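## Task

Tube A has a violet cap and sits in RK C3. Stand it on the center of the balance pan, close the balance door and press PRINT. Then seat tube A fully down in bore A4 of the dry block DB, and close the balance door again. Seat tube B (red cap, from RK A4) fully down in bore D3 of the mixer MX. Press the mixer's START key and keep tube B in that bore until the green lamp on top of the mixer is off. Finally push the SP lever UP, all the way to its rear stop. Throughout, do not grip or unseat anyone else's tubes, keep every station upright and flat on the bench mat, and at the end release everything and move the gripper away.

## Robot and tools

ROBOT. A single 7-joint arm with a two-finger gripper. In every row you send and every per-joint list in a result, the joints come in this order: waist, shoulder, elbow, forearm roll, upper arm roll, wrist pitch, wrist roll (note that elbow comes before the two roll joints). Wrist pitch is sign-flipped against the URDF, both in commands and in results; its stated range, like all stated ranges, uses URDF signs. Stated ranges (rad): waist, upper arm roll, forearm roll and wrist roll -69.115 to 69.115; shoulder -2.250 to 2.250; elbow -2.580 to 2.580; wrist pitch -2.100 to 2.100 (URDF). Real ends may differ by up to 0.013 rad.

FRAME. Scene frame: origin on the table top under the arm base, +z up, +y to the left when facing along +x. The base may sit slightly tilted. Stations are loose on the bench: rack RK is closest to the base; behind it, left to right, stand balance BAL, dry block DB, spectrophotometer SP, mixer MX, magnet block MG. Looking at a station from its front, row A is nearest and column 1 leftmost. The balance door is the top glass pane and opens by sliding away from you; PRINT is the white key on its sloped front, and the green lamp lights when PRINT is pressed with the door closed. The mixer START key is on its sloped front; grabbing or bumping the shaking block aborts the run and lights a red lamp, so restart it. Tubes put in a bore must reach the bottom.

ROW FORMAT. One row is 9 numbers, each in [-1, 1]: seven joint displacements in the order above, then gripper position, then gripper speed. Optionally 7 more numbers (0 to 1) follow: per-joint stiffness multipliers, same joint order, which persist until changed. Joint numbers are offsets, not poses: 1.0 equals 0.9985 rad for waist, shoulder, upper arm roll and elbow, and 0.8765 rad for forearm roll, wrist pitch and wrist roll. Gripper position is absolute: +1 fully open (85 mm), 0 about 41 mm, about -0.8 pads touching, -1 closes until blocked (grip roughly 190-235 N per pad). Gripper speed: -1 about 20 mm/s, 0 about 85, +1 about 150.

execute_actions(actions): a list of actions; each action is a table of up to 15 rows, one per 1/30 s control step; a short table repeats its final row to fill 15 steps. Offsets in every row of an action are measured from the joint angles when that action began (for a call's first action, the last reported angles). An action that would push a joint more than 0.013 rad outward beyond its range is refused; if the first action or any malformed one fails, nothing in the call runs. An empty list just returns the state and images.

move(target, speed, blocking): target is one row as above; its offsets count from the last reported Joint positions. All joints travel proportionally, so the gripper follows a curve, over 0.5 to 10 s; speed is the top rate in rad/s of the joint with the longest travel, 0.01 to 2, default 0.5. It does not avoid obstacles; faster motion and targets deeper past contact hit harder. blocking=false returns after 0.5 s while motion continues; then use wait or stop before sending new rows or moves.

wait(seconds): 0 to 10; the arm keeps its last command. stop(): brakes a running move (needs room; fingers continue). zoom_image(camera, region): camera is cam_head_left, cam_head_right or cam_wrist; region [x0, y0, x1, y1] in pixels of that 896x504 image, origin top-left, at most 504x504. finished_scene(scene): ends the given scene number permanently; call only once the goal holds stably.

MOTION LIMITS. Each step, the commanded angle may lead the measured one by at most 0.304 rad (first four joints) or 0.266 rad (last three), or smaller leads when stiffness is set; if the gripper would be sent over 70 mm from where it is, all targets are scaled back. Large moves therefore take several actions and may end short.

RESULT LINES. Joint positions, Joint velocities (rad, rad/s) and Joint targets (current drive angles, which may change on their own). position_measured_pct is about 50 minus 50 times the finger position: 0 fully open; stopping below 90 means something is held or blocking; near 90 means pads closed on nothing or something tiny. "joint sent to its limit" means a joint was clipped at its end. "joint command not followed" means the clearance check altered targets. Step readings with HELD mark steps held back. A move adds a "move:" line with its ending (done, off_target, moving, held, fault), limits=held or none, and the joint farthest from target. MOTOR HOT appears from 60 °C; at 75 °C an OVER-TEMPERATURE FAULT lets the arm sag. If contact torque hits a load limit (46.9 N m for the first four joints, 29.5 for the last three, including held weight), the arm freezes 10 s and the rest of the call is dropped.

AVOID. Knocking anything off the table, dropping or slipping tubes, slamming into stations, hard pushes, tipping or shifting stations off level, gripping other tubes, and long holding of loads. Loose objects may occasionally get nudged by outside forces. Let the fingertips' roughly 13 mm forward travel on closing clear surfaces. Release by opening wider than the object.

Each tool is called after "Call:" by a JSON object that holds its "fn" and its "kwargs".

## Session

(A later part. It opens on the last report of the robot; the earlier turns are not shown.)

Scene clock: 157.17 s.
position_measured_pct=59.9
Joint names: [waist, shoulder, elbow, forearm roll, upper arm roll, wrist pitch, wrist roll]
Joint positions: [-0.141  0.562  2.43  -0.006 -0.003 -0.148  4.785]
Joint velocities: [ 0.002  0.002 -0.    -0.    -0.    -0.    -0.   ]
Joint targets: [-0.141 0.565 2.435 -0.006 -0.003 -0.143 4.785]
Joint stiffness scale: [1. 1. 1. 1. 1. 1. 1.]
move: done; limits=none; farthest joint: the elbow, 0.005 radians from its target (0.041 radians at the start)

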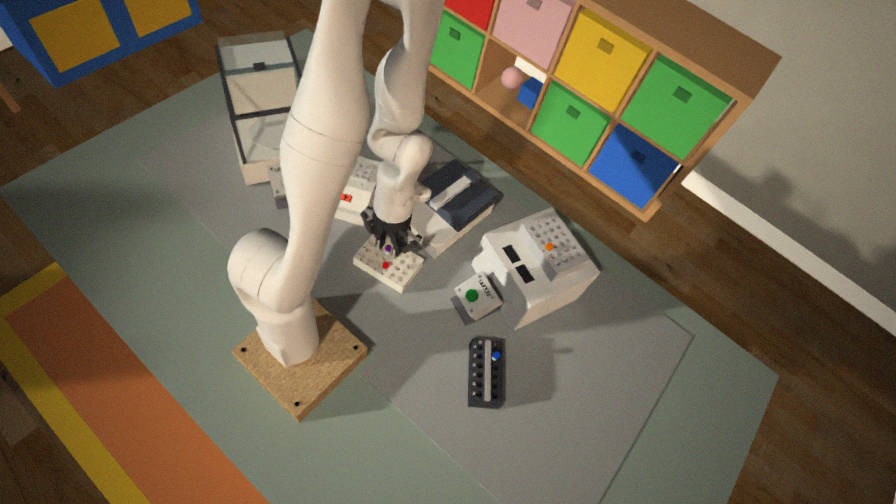

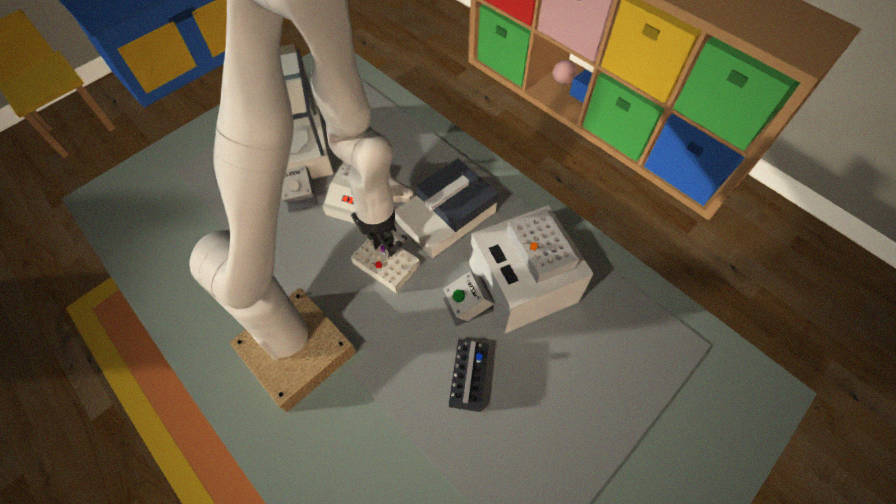

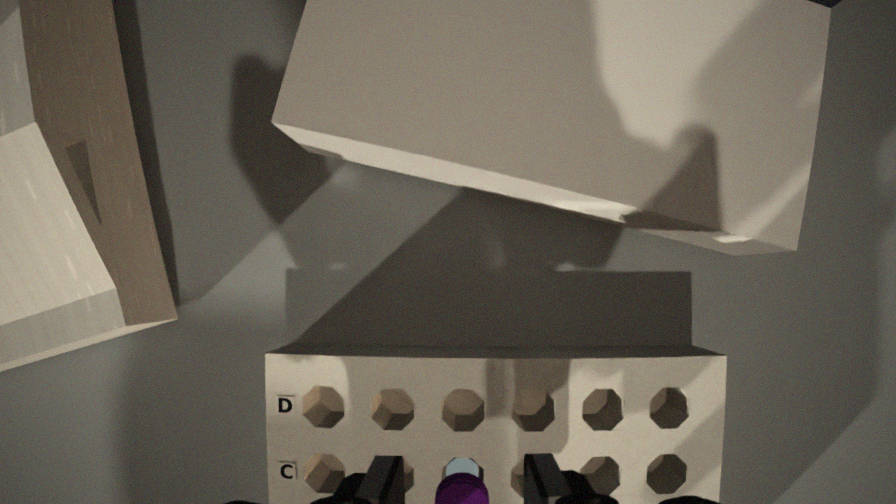

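Call:
{"fn": "move", "kwargs": {"target": [0,0.024,0.005,0,0,0.033,0,-0.2,0], "speed": 0.05}}

Call:
{"fn": "move", "kwargs": {"target": [0,0,0,0,0,0,0,-0.72,-0.5]}}

Call:
{"fn": "move", "kwargs": {"target": [0,-0.216,-0.041,0,0,-0.295,0,-0.72,-0.5], "speed": 0.12}}

Call:
{"fn": "zoom_image", "kwargs": {"camera": "cam_head_right", "region": [330,190,450,310]}}

Scene clock: 163.33 s.
position_measured_pct=59.9
Joint names: [waist, shoulder, elbow, forearm roll, upper arm roll, wrist pitch, wrist roll]
Joint positions: [-0.141  0.584  2.43  -0.006 -0.003 -0.124  4.785]
Joint velocities: [ 0.001  0.003 -0.001 -0.001  0.001  0.001  0.001]
Joint targets: [-0.141 0.586 2.435 -0.006 -0.003 -0.119 4.785]
Joint stiffness scale: [1. 1. 1. 1. 1. 1. 1.]
move: done; limits=none; farthest joint: the elbow, 0.005 radians from its target (0.005 radians at the start)

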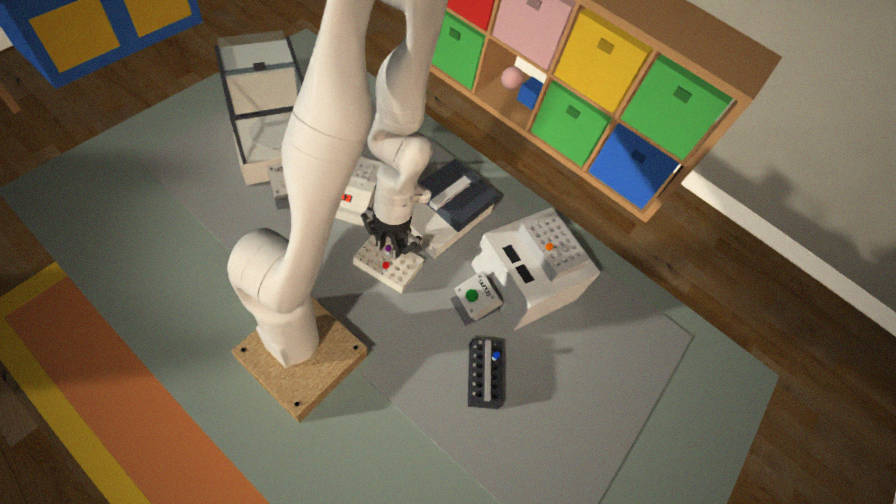

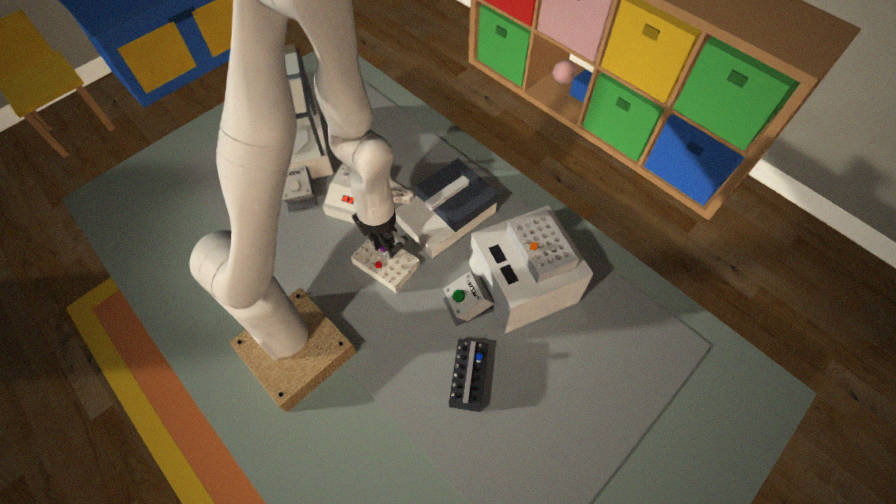

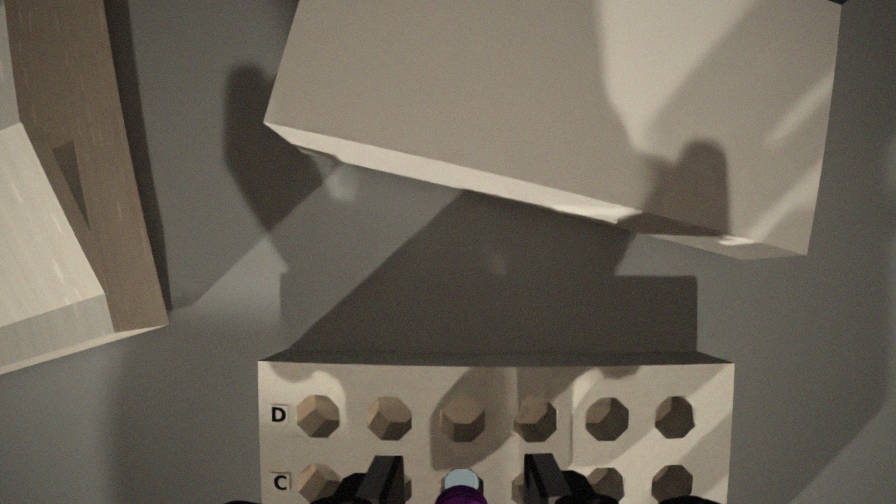

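Scene clock: 164.03 s.
position_measured_pct=81.7
Joint names: [waist, shoulder, elbow, forearm roll, upper arm roll, wrist pitch, wrist roll]
Joint positions: [-0.141  0.584  2.43  -0.006 -0.003 -0.124  4.785]
Joint velocities: [-0.001  0.001 -0.    -0.    -0.001 -0.002 -0.001]
Joint targets: [-0.141 0.584 2.430 -0.006 -0.003 -0.124 4.785]
Joint stiffness scale: [1. 1. 1. 1. 1. 1. 1.]
move: done; limits=none; farthest joint: the waist, 0.000 radians from its target (0.000 radians at the start)

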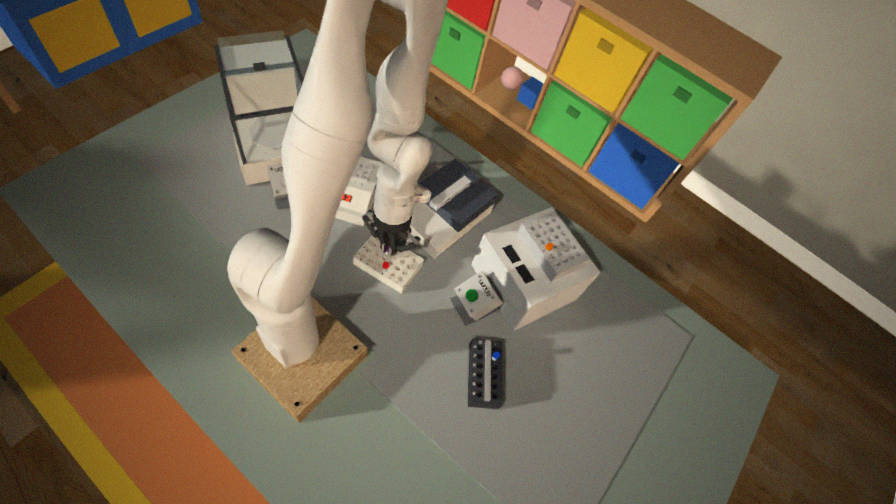

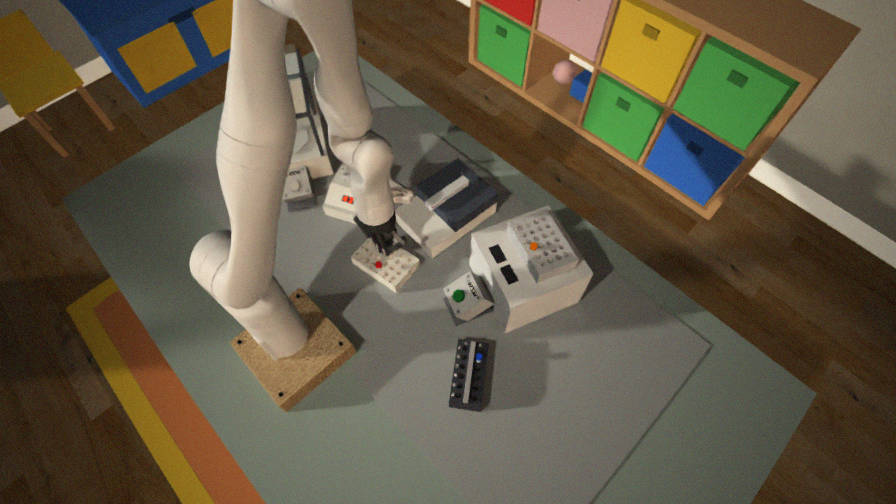

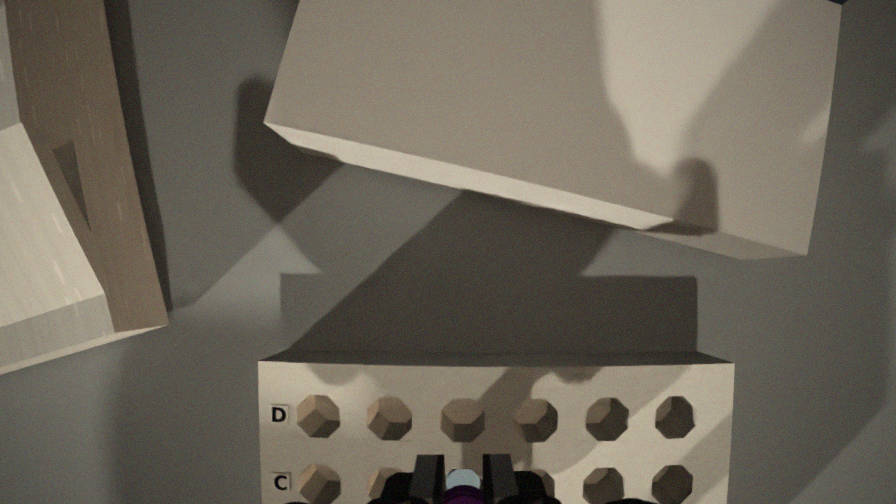

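Scene clock: 166.63 s.
position_measured_pct=81.7
Joint names: [waist, shoulder, elbow, forearm roll, upper arm roll, wrist pitch, wrist roll]
Joint positions: [-0.141  0.371  2.394 -0.006 -0.003 -0.378  4.785]
Joint velocities: [ 0.001 -0.001 -0.    -0.    -0.     0.    -0.   ]
Joint targets: [-0.141 0.368 2.389 -0.006 -0.003 -0.383 4.785]
Joint stiffness scale: [1. 1. 1. 1. 1. 1. 1.]
move: done; limits=none; farthest joint: the elbow, 0.005 radians from its target (0.041 radians at the start)

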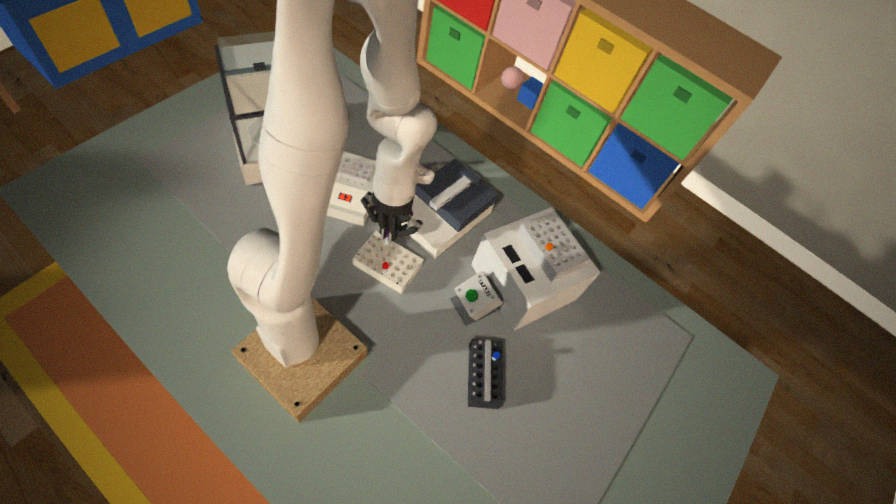

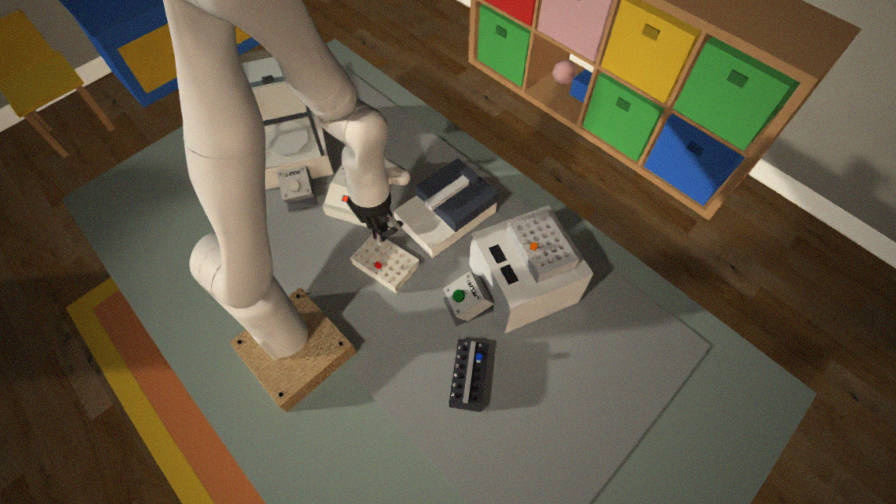

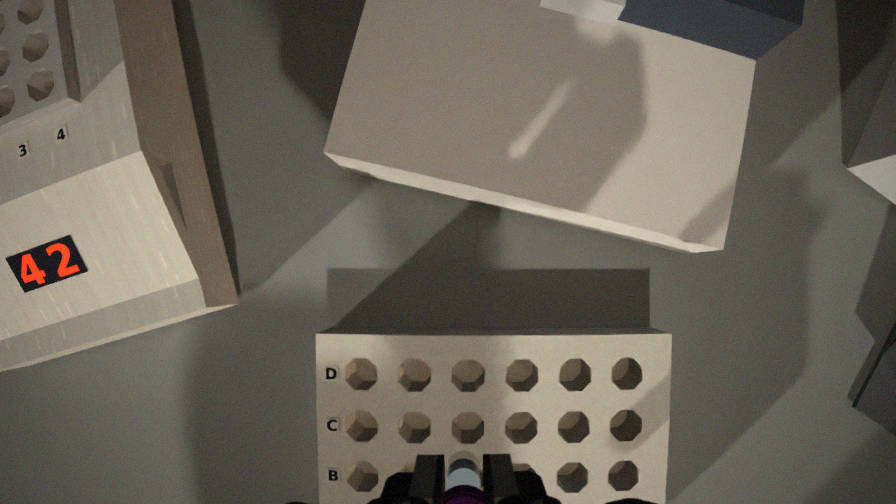

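Region (330, 190, 450, 310) of cam_head_right's 896x504 image, scaled by 4.200, with more detail than that image has.

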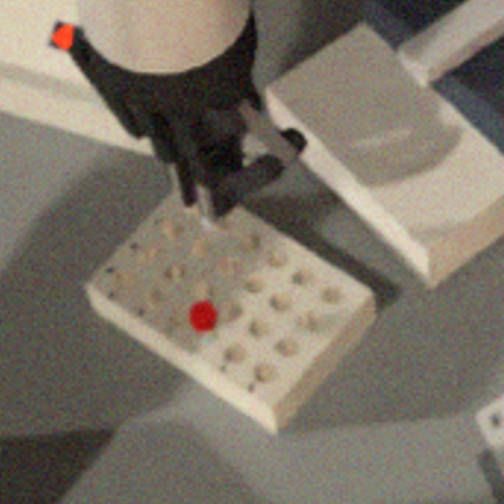

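Call:
{"fn": "move", "kwargs": {"target": [-0.3,-0.349,-0.453,0,0,-0.912,0,-0.72,-0.5], "speed": 0.6}}

Call:
{"fn": "move", "kwargs": {"target": [-0.545,0.463,-0.6,0,0,-0.155,0.06,-0.72,-0.5], "speed": 0.5}}

Scene clock: 176.13 s.
position_measured_pct=81.7
Joint names: [waist, shoulder, elbow, forearm roll, upper arm roll, wrist pitch, wrist roll]
Joint positions: [-0.437  0.025  1.946 -0.006 -0.003 -1.172  4.785]
Joint velocities: [-0.003 -0.002 -0.     0.    -0.    -0.     0.001]
Joint targets: [-0.440 0.022 1.941 -0.006 -0.003 -1.177 4.785]
Joint stiffness scale: [1. 1. 1. 1. 1. 1. 1.]
move: done; limits=none; farthest joint: the wrist pitch, 0.006 radians from its target (0.800 radians at the start)

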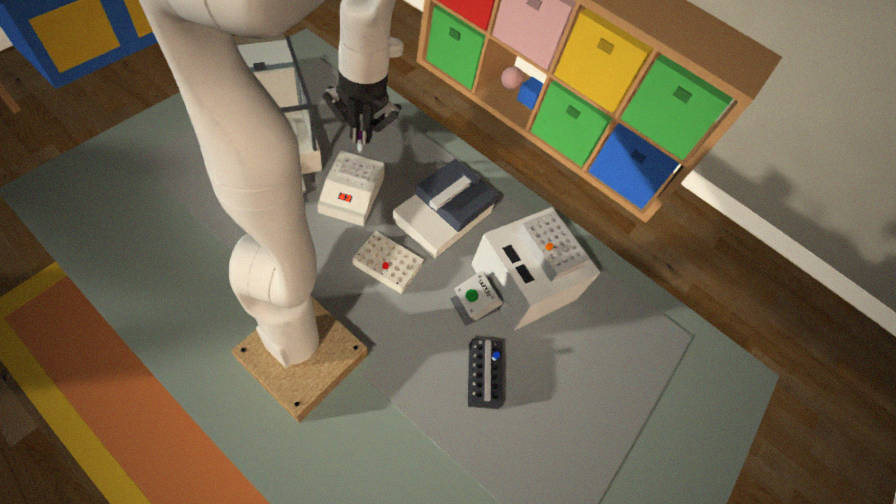

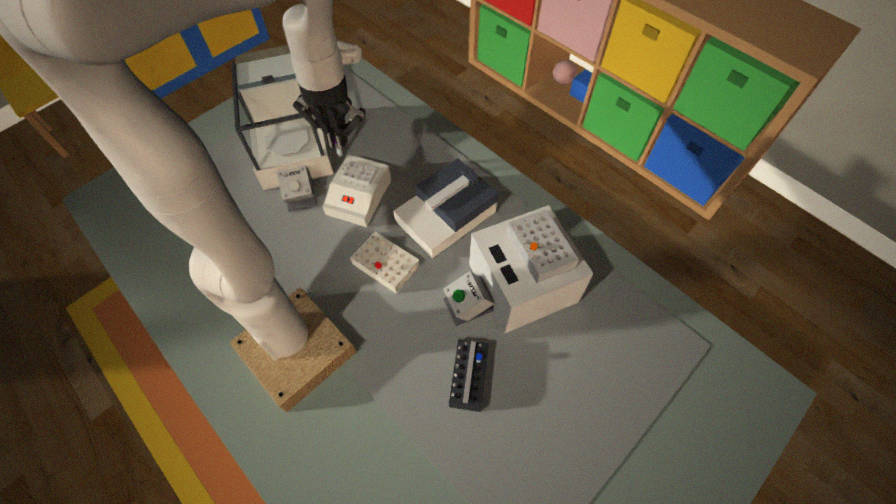

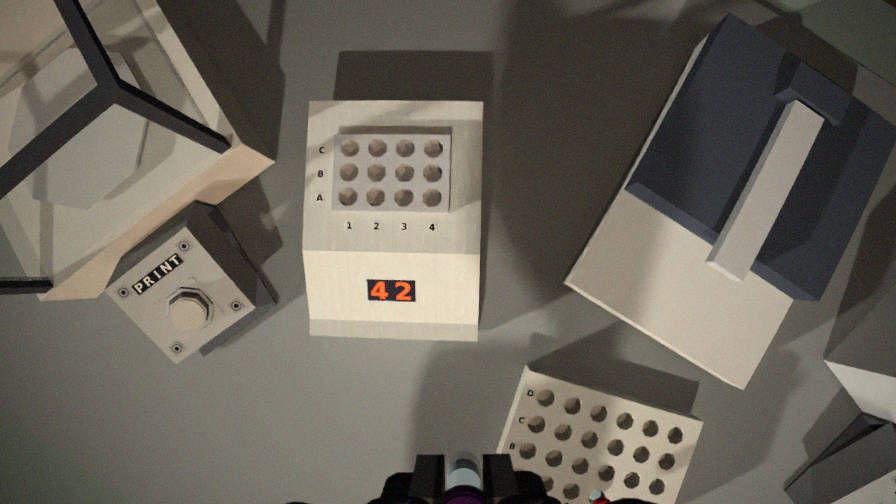

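Scene clock: 177.97 s.
position_measured_pct=81.7
Joint names: [waist, shoulder, elbow, forearm roll, upper arm roll, wrist pitch, wrist roll]
Joint positions: [-0.979  0.485  1.352 -0.006 -0.003 -1.302  4.829]
Joint velocities: [-0.004  0.002 -0.    -0.    -0.    -0.001 -0.   ]
Joint targets: [-0.982 0.487 1.347 -0.006 -0.003 -1.308 4.838]
Joint stiffness scale: [1. 1. 1. 1. 1. 1. 1.]
move: done; limits=none; farthest joint: the wrist roll, 0.009 radians from its target (0.053 radians at the start)

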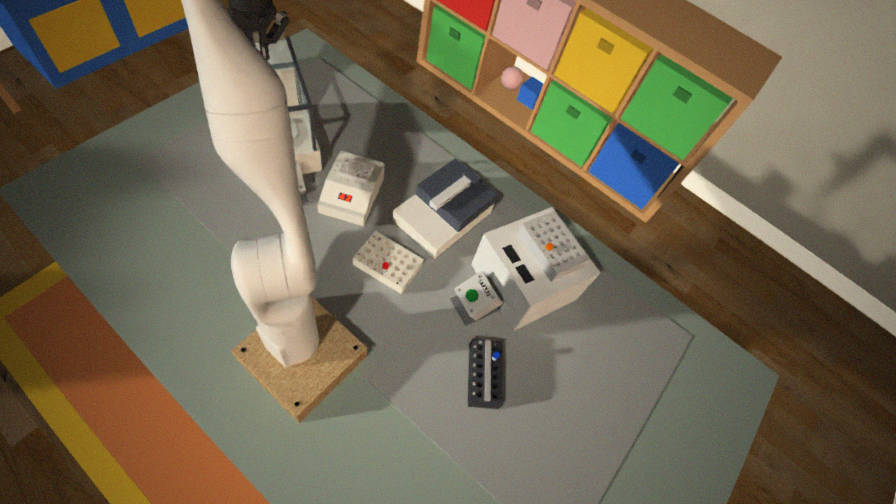

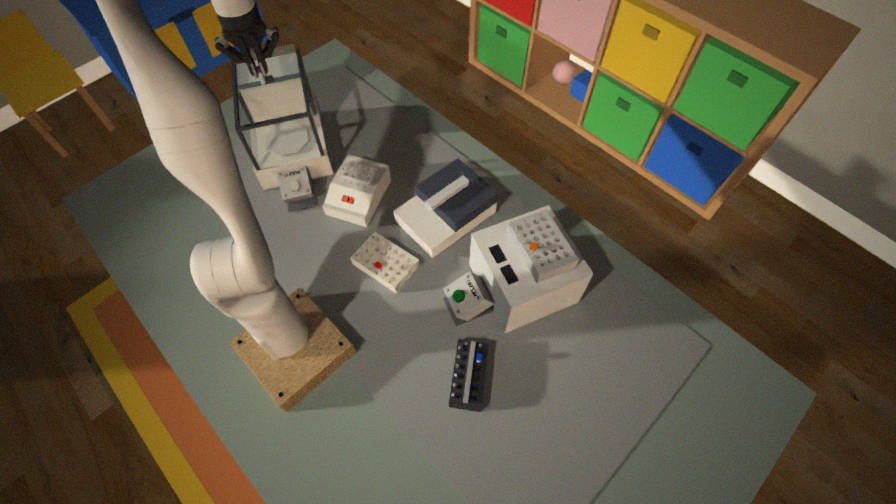

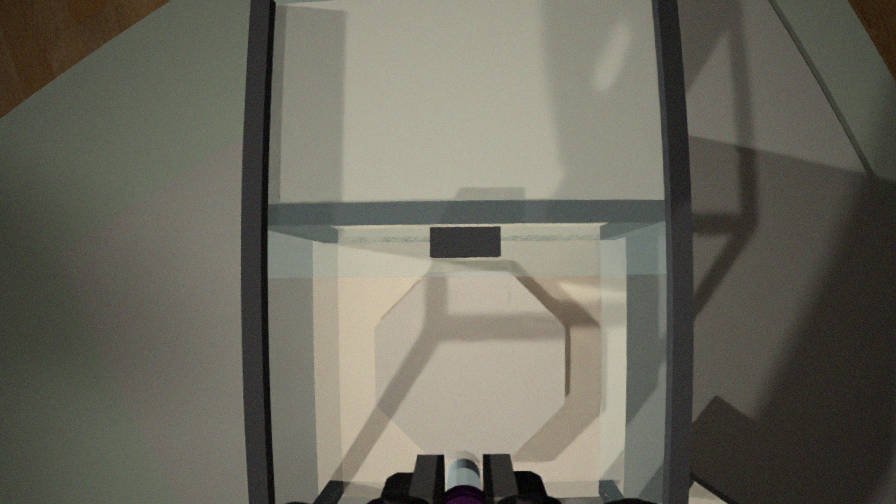

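Call:
{"fn": "move", "kwargs": {"target": [0.006,0.173,0.232,0,0,0.459,0,-0.72,-0.5], "speed": 0.15}}

Call:
{"fn": "zoom_image", "kwargs": {"camera": "cam_head_right", "region": [210,40,350,180]}}

Scene clock: 189.07 s.
position_measured_pct=81.7
Joint names: [waist, shoulder, elbow, forearm roll, upper arm roll, wrist pitch, wrist roll]
Joint positions: [-0.975  0.655  1.579 -0.006 -0.003 -0.905  4.829]
Joint velocities: [-0.     0.002  0.    -0.    -0.    -0.    -0.   ]
Joint targets: [-0.973 0.657 1.584 -0.006 -0.003 -0.900 4.829]
Joint stiffness scale: [1. 1. 1. 1. 1. 1. 1.]
move: done; limits=none; farthest joint: the wrist pitch, 0.006 radians from its target (0.403 radians at the start)

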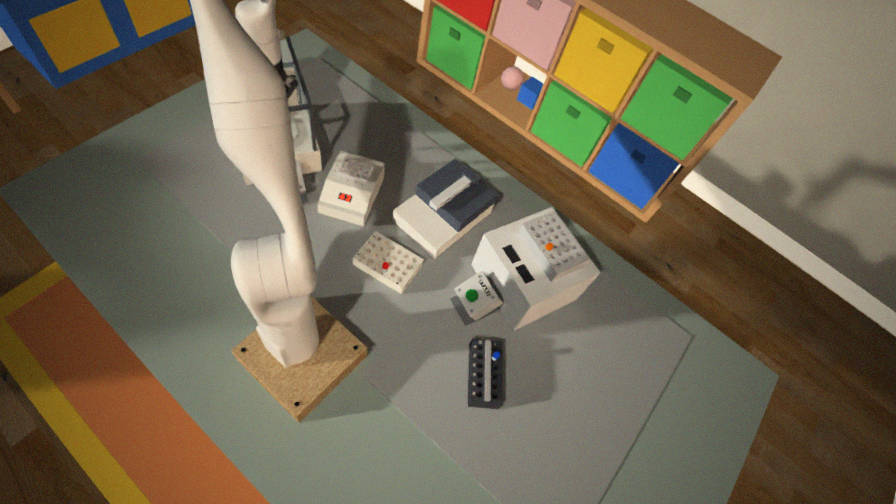

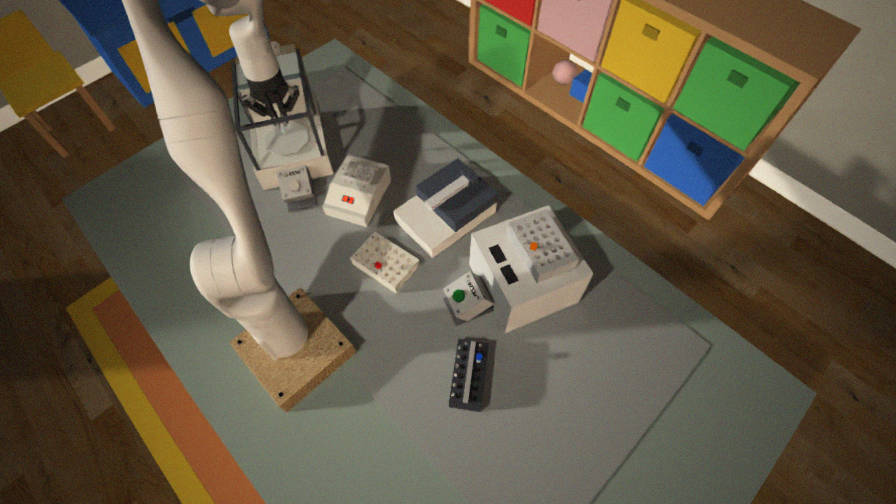

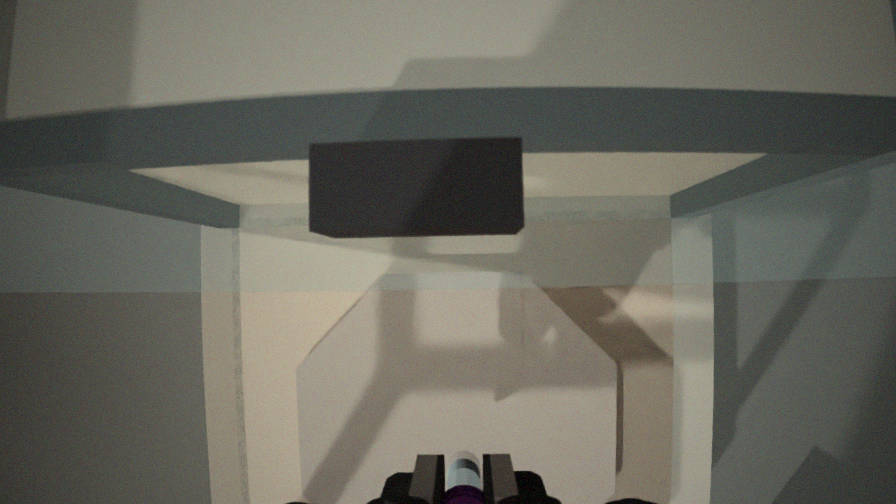

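Region (210, 40, 350, 180) of cam_head_right's 896x504 image, scaled by 3.600, with more detail than that image has.

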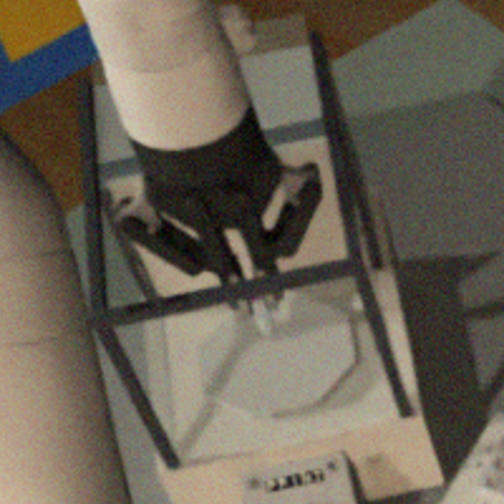

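Call:
{"fn": "move", "kwargs": {"target": [-0.006,0.031,0.026,0,0,0.063,0,-0.72,-0.5], "speed": 0.04}}

Call:
{"fn": "zoom_image", "kwargs": {"camera": "cam_head_right", "region": [240,80,340,180]}}

Scene clock: 196.80 s.
position_measured_pct=81.7
Joint names: [waist, shoulder, elbow, forearm roll, upper arm roll, wrist pitch, wrist roll]
Joint positions: [-0.979  0.684  1.6   -0.006 -0.003 -0.855  4.829]
Joint velocities: [ 0.001  0.003  0.001  0.    -0.     0.001  0.   ]
Joint targets: [-0.981 0.686 1.605 -0.006 -0.003 -0.850 4.829]
Joint stiffness scale: [1. 1. 1. 1. 1. 1. 1.]
move: done; limits=none; farthest joint: the wrist pitch, 0.006 radians from its target (0.056 radians at the start)

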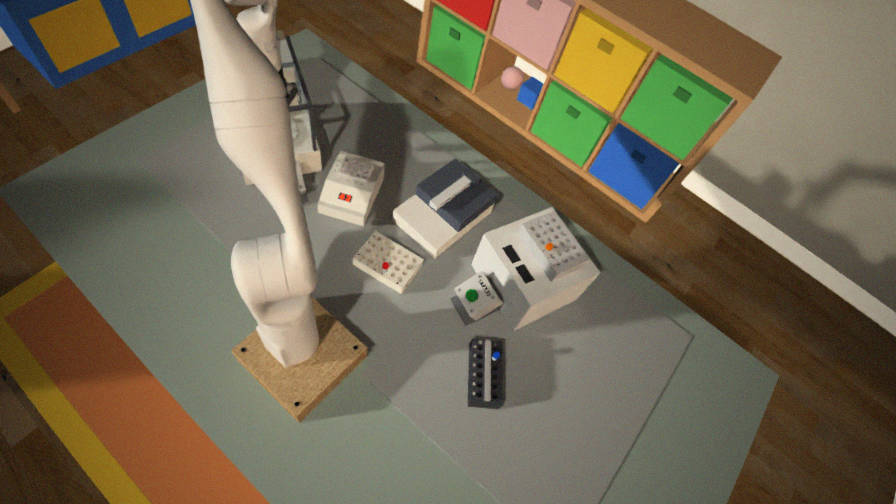

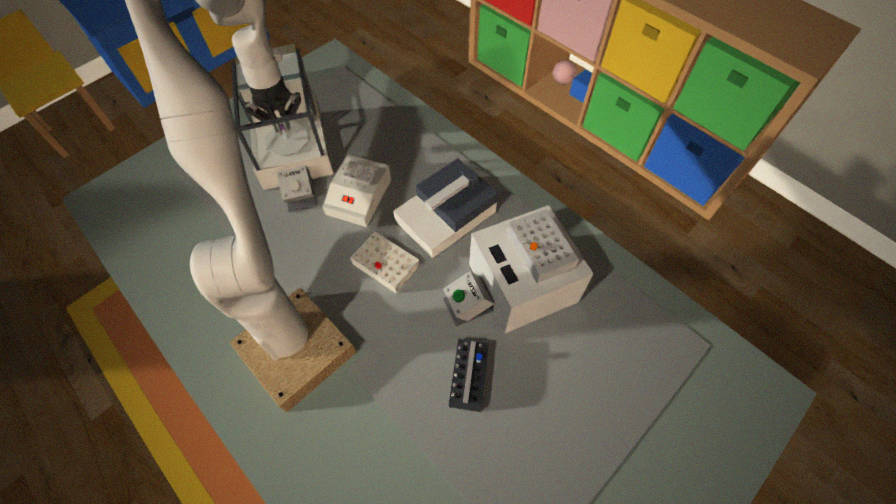

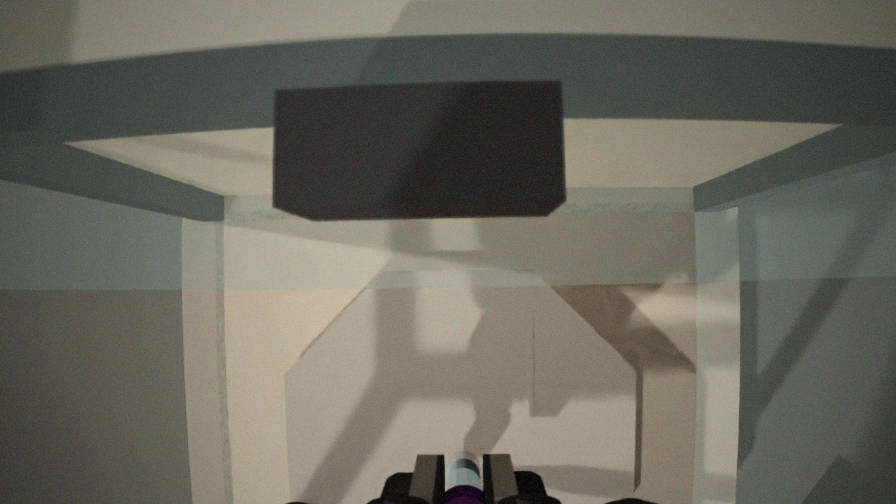

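Region (240, 80, 340, 180) of cam_head_right's 896x504 image, scaled by 5.040, with more detail than that image has.

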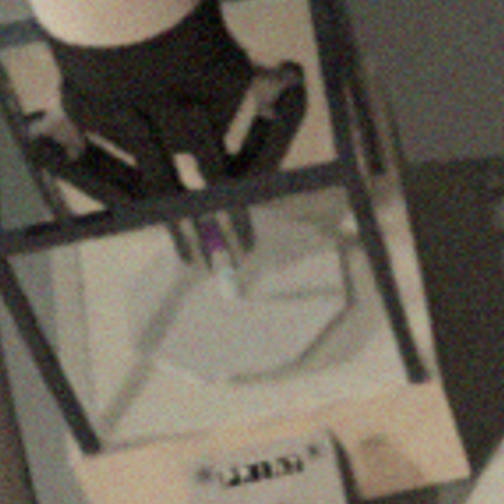

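Call:
{"fn": "move", "kwargs": {"target": [0,0.008,0.009,0,0,0.017,0,-0.72,-0.5], "speed": 0.02}}

Call:
{"fn": "move", "kwargs": {"target": [0,0.007,0.008,0,0,0.014,0,-0.72,-0.5], "speed": 0.02}}

Call:
{"fn": "zoom_image", "kwargs": {"camera": "cam_wrist", "region": [380,400,560,504]}}

Scene clock: 201.93 s.
position_measured_pct=81.7
Joint names: [waist, shoulder, elbow, forearm roll, upper arm roll, wrist pitch, wrist roll]
Joint positions: [-0.979  0.687  1.603 -0.006 -0.003 -0.847  4.829]
Joint velocities: [-0.001 -0.    -0.     0.     0.    -0.     0.   ]
Joint targets: [-0.979 0.692 1.609 -0.006 -0.003 -0.841 4.829]
Joint stiffness scale: [1. 1. 1. 1. 1. 1. 1.]
move: done; limits=none; farthest joint: the wrist pitch, 0.007 radians from its target (0.015 radians at the start)

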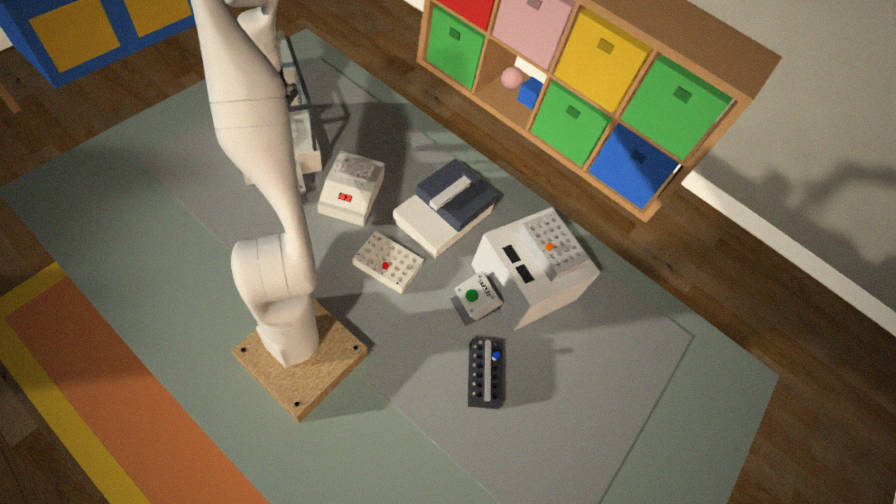

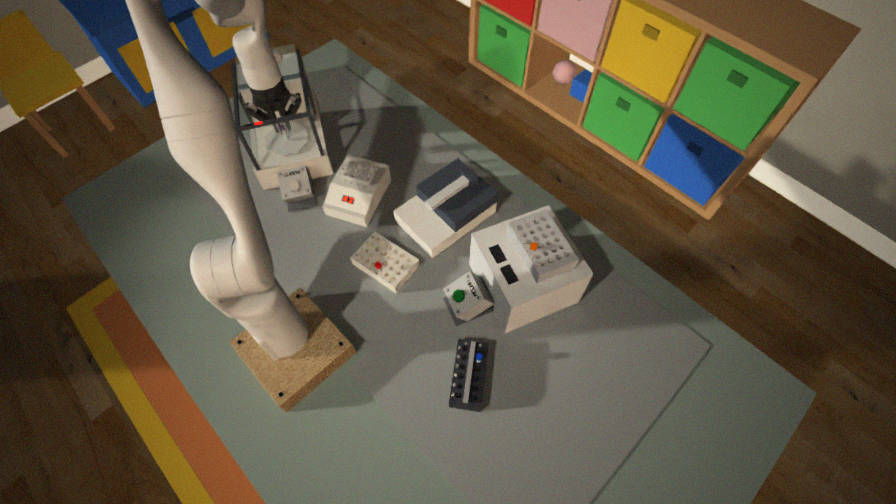

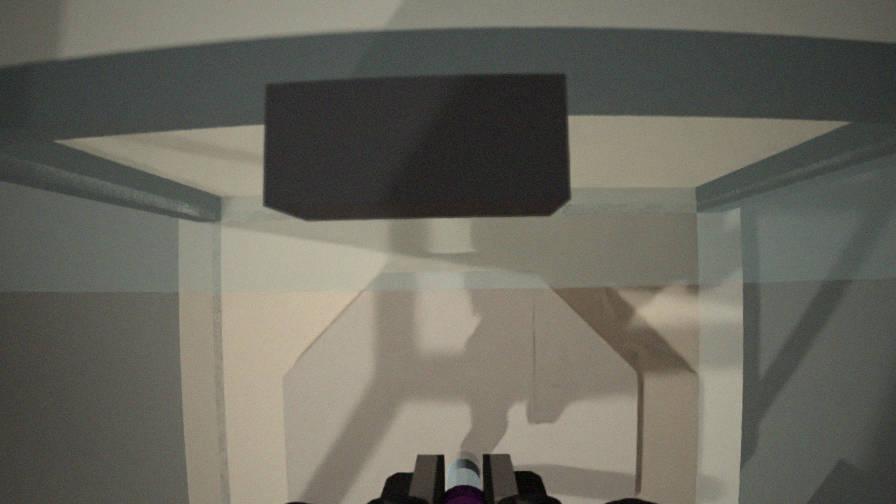

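Scene clock: 202.77 s.
position_measured_pct=81.7
Joint names: [waist, shoulder, elbow, forearm roll, upper arm roll, wrist pitch, wrist roll]
Joint positions: [-0.979  0.687  1.604 -0.006 -0.003 -0.844  4.829]
Joint velocities: [ 0.     0.    -0.    -0.    -0.     0.001  0.001]
Joint targets: [-0.979 0.694 1.611 -0.006 -0.003 -0.834 4.829]
Joint stiffness scale: [1. 1. 1. 1. 1. 1. 1.]
move: done; limits=none; farthest joint: the wrist pitch, 0.009 radians from its target (0.012 radians at the start)

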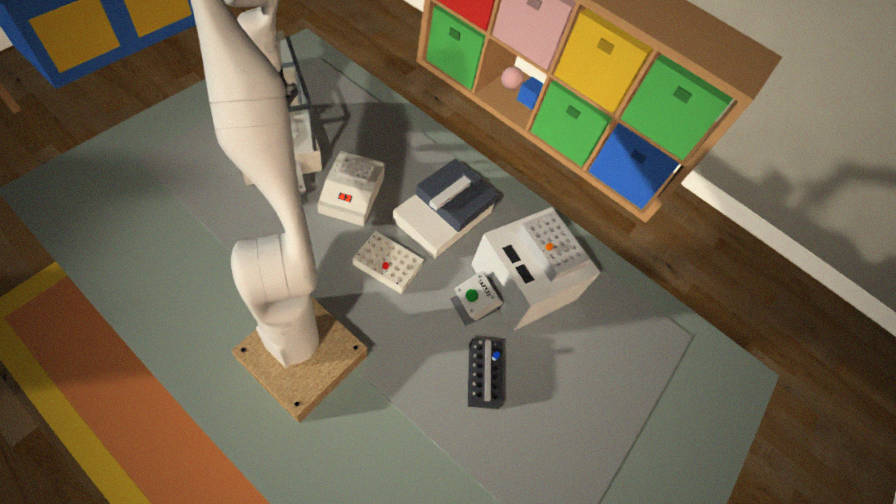

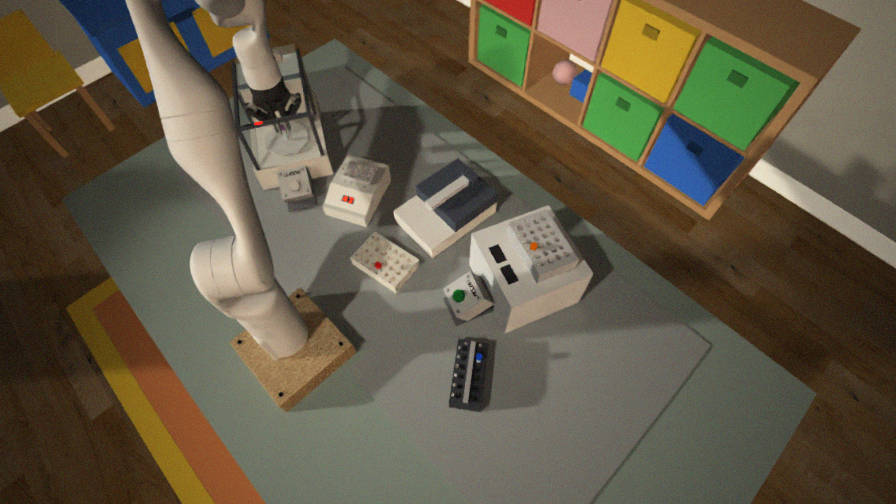

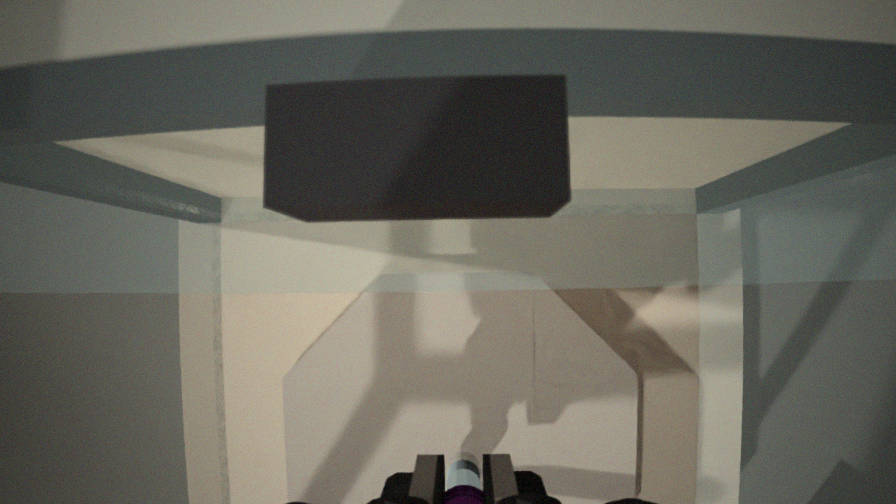

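Region (380, 400, 560, 504) of cam_wrist's 896x504 image, scaled by 2.800; it fills the top 291 rows of this view, and the rest is white.

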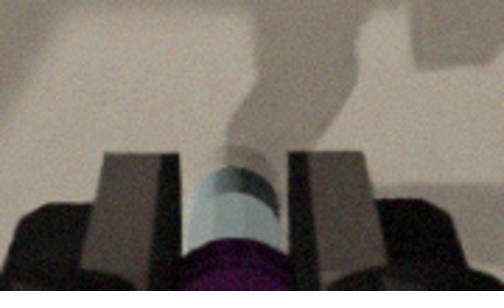

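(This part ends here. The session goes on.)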